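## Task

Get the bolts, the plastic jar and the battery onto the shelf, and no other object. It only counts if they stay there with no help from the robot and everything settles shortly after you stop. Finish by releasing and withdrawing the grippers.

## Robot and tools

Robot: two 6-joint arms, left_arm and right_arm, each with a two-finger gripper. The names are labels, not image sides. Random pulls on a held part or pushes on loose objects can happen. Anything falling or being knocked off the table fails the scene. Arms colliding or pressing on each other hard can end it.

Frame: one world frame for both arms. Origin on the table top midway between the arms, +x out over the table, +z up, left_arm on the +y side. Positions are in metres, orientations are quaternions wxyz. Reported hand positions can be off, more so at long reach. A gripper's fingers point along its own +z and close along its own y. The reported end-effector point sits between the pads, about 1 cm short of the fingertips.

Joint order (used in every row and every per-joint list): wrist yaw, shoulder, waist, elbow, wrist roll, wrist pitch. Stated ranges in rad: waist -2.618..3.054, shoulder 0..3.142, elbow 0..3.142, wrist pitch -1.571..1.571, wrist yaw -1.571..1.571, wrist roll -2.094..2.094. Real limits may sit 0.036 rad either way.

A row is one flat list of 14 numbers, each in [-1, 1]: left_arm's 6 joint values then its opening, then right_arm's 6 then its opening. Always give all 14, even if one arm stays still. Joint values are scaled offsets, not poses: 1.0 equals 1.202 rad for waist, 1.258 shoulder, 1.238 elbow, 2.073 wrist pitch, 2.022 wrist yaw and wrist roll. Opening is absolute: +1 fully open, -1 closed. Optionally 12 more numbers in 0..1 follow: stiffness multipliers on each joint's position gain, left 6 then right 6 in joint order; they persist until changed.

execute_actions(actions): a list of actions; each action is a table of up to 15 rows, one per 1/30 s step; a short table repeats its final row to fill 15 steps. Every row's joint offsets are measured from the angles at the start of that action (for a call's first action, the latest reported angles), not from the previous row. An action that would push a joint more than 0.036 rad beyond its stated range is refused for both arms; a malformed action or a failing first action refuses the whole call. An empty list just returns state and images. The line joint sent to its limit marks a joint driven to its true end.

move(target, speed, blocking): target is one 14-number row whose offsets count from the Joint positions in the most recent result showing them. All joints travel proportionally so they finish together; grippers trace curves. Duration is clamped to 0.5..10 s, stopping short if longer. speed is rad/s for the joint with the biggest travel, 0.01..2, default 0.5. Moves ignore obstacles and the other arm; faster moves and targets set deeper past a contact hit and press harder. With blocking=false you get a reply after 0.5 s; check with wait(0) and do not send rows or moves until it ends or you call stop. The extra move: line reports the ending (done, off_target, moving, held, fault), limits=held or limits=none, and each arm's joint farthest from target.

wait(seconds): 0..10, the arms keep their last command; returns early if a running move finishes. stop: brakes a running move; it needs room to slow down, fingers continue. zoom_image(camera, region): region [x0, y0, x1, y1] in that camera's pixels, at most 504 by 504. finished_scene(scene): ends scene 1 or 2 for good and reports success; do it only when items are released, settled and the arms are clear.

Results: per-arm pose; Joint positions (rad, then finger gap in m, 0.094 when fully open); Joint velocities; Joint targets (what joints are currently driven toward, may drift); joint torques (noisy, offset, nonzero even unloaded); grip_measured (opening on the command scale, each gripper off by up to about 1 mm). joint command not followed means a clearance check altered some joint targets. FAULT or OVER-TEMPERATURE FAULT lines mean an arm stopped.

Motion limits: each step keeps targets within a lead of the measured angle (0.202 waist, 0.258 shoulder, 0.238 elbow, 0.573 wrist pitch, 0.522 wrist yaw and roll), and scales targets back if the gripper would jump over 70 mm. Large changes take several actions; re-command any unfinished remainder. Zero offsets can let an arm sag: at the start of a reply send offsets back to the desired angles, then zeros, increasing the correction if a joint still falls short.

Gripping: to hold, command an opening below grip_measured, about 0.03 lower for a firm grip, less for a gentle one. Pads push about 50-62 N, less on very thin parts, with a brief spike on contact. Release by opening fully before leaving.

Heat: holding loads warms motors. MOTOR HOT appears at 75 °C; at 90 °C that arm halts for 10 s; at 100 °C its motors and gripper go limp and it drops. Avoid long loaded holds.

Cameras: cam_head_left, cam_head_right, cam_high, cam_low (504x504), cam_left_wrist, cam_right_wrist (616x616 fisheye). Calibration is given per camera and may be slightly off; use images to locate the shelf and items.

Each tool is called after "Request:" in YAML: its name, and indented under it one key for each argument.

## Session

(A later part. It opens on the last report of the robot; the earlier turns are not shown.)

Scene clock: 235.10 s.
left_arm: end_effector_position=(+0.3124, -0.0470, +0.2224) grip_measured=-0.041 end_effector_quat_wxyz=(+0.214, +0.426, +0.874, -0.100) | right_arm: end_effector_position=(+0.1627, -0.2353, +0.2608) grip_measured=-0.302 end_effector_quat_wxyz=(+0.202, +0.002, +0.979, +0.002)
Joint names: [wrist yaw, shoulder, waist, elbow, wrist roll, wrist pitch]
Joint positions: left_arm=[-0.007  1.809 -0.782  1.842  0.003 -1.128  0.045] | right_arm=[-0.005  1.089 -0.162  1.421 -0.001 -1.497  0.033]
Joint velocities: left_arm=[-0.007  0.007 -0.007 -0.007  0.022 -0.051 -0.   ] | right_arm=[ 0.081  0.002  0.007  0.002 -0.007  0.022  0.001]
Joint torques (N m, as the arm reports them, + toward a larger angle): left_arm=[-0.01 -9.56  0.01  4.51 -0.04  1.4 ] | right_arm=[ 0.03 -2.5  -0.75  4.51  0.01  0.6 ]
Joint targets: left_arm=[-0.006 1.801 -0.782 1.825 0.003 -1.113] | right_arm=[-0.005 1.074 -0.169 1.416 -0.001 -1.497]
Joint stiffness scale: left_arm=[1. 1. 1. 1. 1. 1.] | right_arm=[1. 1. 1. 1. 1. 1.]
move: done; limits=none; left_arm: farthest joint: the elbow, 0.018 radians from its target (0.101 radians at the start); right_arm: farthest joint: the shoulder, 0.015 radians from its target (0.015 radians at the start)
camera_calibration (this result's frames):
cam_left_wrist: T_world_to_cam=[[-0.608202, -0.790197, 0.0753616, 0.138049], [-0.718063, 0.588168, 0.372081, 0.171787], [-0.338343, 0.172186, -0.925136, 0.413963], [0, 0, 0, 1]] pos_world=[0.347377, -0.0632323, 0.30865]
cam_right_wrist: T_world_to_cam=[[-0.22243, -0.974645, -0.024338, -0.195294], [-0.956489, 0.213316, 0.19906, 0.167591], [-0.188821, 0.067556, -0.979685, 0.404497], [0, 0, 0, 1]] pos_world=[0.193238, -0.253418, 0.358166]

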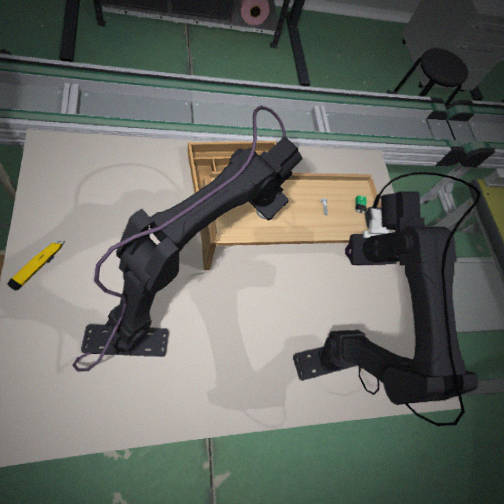

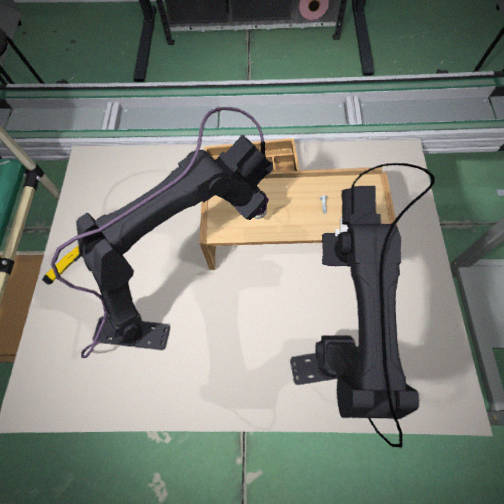

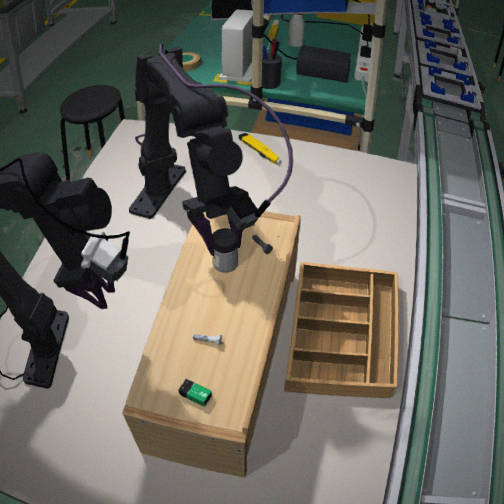

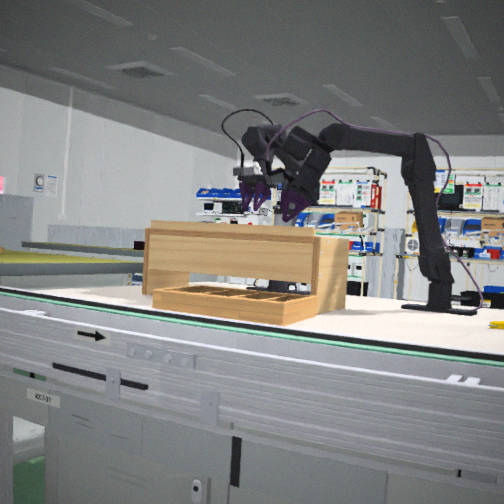

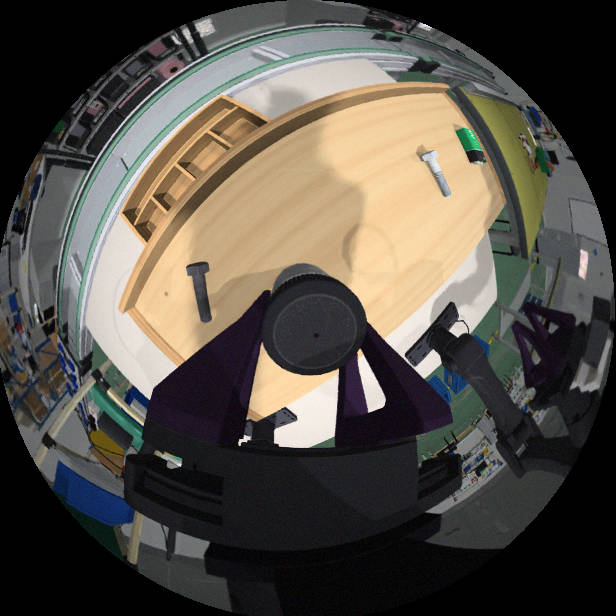

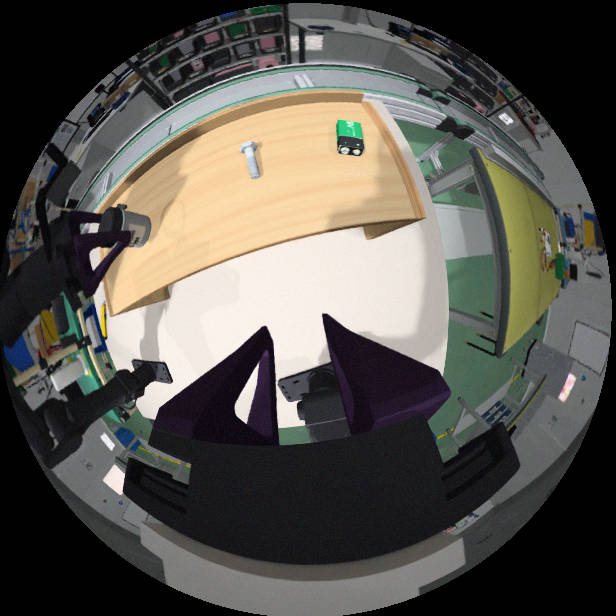

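Contact. Release and retreat.

Request:
execute_actions:
  actions:
    - [[0,-0.006,0,0,0,0.004,-0.06,0,-0.012,-0.006,-0.004,0,0,-0.3],[0,-0.006,0,0,0,0.004,-0.04,0,-0.012,-0.006,-0.004,0,0,-0.3],[0,-0.006,0,0,0,0.004,-0.01,0,-0.012,-0.006,-0.004,0,0,-0.3],[0,-0.006,0,0,0,0.004,0.03,0,-0.012,-0.006,-0.004,0,0,-0.3],[0,-0.006,0,0,0,0.004,0.08,0,-0.012,-0.006,-0.004,0,0,-0.3],[0,-0.006,0,0,0,0.004,0.14,0,-0.012,-0.006,-0.004,0,0,-0.3],[0,-0.006,0,0,0,0.004,0.2,0,-0.012,-0.006,-0.004,0,0,-0.3],[0,-0.006,0,0,0,0.004,0.27,0,-0.012,-0.006,-0.004,0,0,-0.3],[0,-0.006,0,0,0,0.004,0.34,0,-0.012,-0.006,-0.004,0,0,-0.3],[0,-0.006,0,0,0,0.004,0.4,0,-0.012,-0.006,-0.004,0,0,-0.3]]

Request:
move:
  target: [0,-0.65,0,-0.35,0,-0.13,0.4,0,-0.15,0,-0.12,0,0,-0.3]
  speed: 1.0

Scene clock: 240.70 s.
left_arm: end_effector_position=(+0.3124, -0.0471, +0.2225) grip_measured=+0.398 end_effector_quat_wxyz=(+0.214, +0.426, +0.874, -0.100) | right_arm: end_effector_position=(+0.1627, -0.2353, +0.2608) grip_measured=-0.302 end_effector_quat_wxyz=(+0.202, +0.002, +0.979, +0.002)
Joint names: [wrist yaw, shoulder, waist, elbow, wrist roll, wrist pitch]
Joint positions: left_arm=[-0.006  1.809 -0.782  1.842  0.003 -1.127  0.066] | right_arm=[-0.005  1.089 -0.162  1.421 -0.001 -1.497  0.033]
Joint velocities: left_arm=[-0.022 -0.002 -0.022 -0.002 -0.007 -0.037  0.   ] | right_arm=[ 0.007  0.002  0.017 -0.002 -0.022  0.007 -0.   ]
Joint torques (N m, as the arm reports them, + toward a larger angle): left_arm=[ 0.02 -9.4   0.09  5.57 -0.04  1.28] | right_arm=[ 0.04 -2.52 -0.74  4.51  0.01  0.61]
Joint targets: left_arm=[-0.006 1.801 -0.782 1.842 0.003 -1.120] | right_arm=[-0.005 1.074 -0.169 1.416 -0.001 -1.497]
Joint stiffness scale: left_arm=[1. 1. 1. 1. 1. 1.] | right_arm=[1. 1. 1. 1. 1. 1.]
camera_calibration (this result's frames):
cam_left_wrist: T_world_to_cam=[[-0.608338, -0.790052, 0.075783, 0.137915], [-0.717948, 0.588483, 0.371804, 0.171875], [-0.338341, 0.171774, -0.925213, 0.414019], [0, 0, 0, 1]] pos_world=[0.347376, -0.063303, 0.3087]
cam_right_wrist: T_world_to_cam=[[-0.22243, -0.974645, -0.024338, -0.195294], [-0.956489, 0.213316, 0.19906, 0.167591], [-0.188821, 0.067556, -0.979685, 0.404497], [0, 0, 0, 1]] pos_world=[0.193238, -0.253418, 0.358166]

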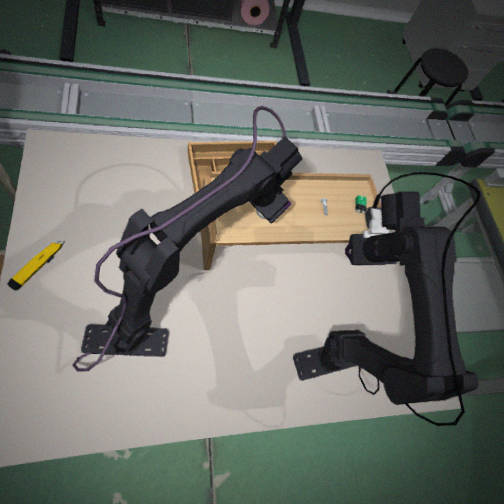

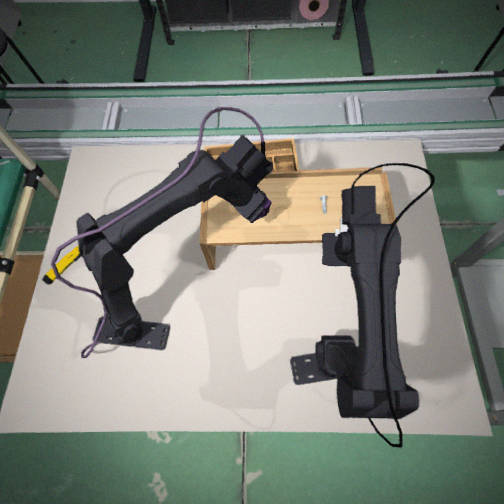

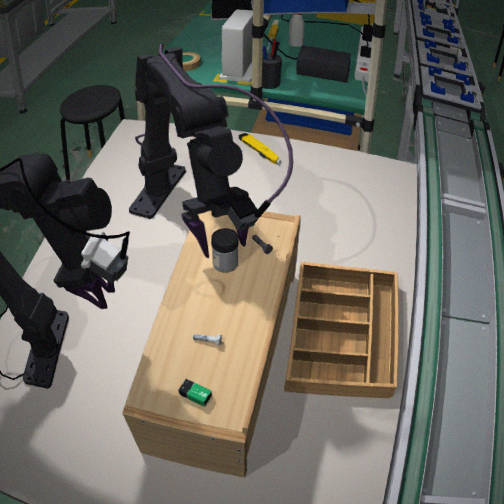

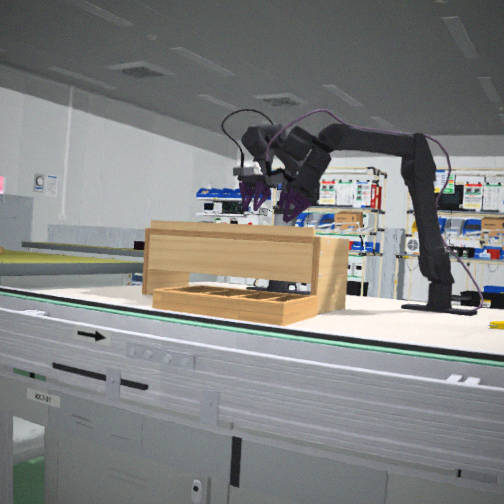

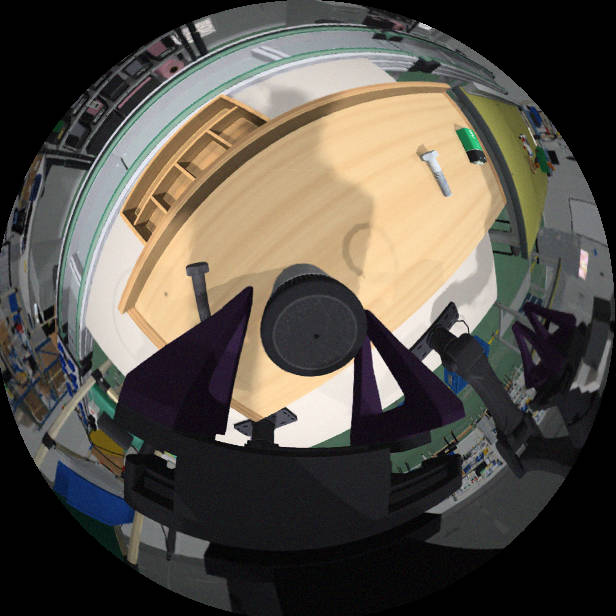

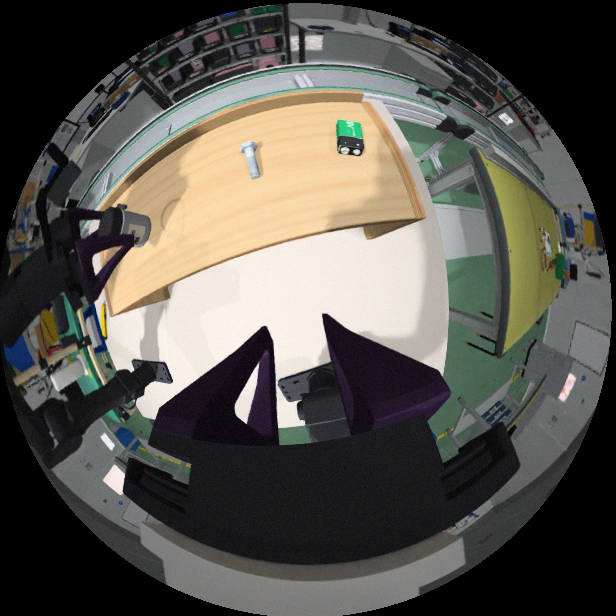

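Scene clock: 242.17 s.
left_arm: end_effector_position=(+0.1758, +0.1270, +0.2897) grip_measured=+0.398 end_effector_quat_wxyz=(+0.267, +0.418, +0.859, -0.126) | right_arm: end_effector_position=(+0.1283, -0.2352, +0.2460) grip_measured=-0.302 end_effector_quat_wxyz=(+0.215, +0.002, +0.977, +0.002)
Joint names: [wrist yaw, shoulder, waist, elbow, wrist roll, wrist pitch]
Joint positions: left_arm=[-0.006  1.002 -0.782  1.417  0.003 -1.387  0.066] | right_arm=[-0.005  0.923 -0.162  1.282 -0.001 -1.496  0.033]
Joint velocities: left_arm=[-0.022 -0.007  0.007 -0.002  0.037 -0.037 -0.001] | right_arm=[ 0.022 -0.017  0.002 -0.007  0.007 -0.051  0.   ]
Joint torques (N m, as the arm reports them, + toward a larger angle): left_arm=[ 0.01 -1.12  0.04  4.22  0.    1.29] | right_arm=[ 0.03 -1.74  0.    4.13  0.01  0.65]
Joint targets: left_arm=[-0.006 0.991 -0.782 1.409 0.003 -1.397] | right_arm=[-0.005 0.900 -0.162 1.272 -0.001 -1.497]
Joint stiffness scale: left_arm=[1. 1. 1. 1. 1. 1.] | right_arm=[1. 1. 1. 1. 1. 1.]
move: off_target (right_arm); limits=none; left_arm: farthest joint: the shoulder, 0.010 radians from its target (0.817 radians at the start); right_arm: farthest joint: the shoulder, 0.022 radians from its target (0.188 radians at the start)
camera_calibration (this result's frames):
cam_left_wrist: T_world_to_cam=[[-0.615214, -0.781289, 0.105352, 0.178793], [-0.741856, 0.61895, 0.257972, -0.0203287], [-0.266759, 0.0805519, -0.960391, 0.40923], [0, 0, 0, 1]] pos_world=[0.204081, 0.119307, 0.379429]
cam_right_wrist: T_world_to_cam=[[-0.221669, -0.974649, -0.0303699, -0.201747], [-0.96166, 0.213345, 0.172318, 0.144789], [-0.16147, 0.067403, -0.984573, 0.381096], [0, 0, 0, 1]] pos_world=[0.156052, -0.25321, 0.34414]

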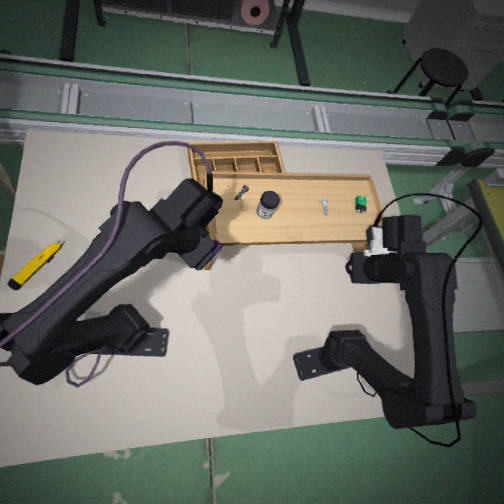

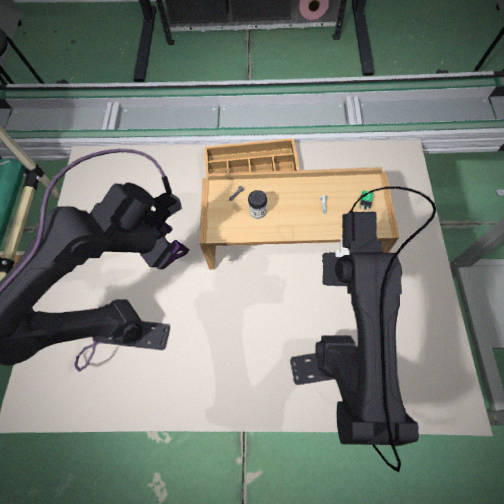

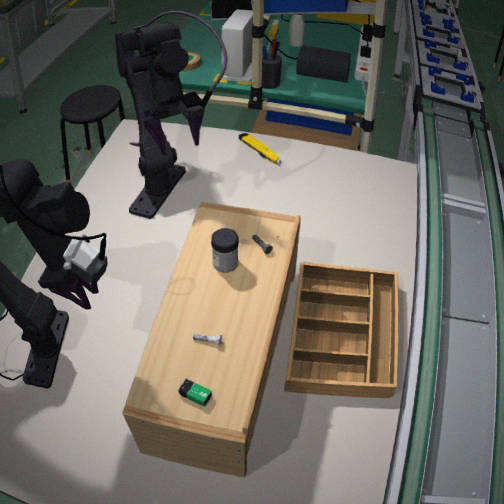

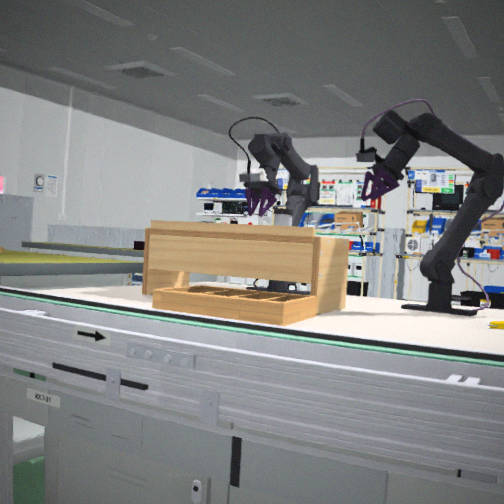

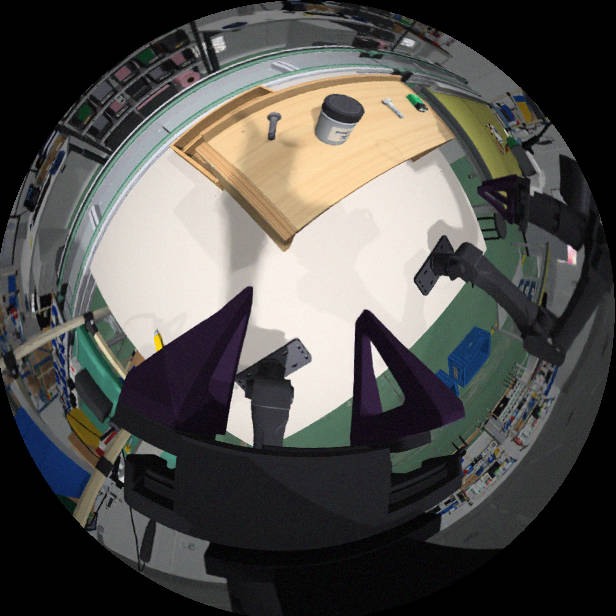

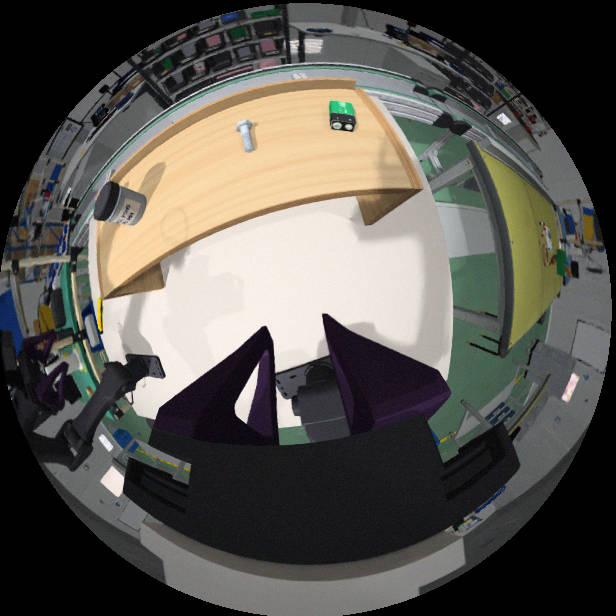

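Request:
finished_scene:
  scene: 2

The scene is finished: the task was done.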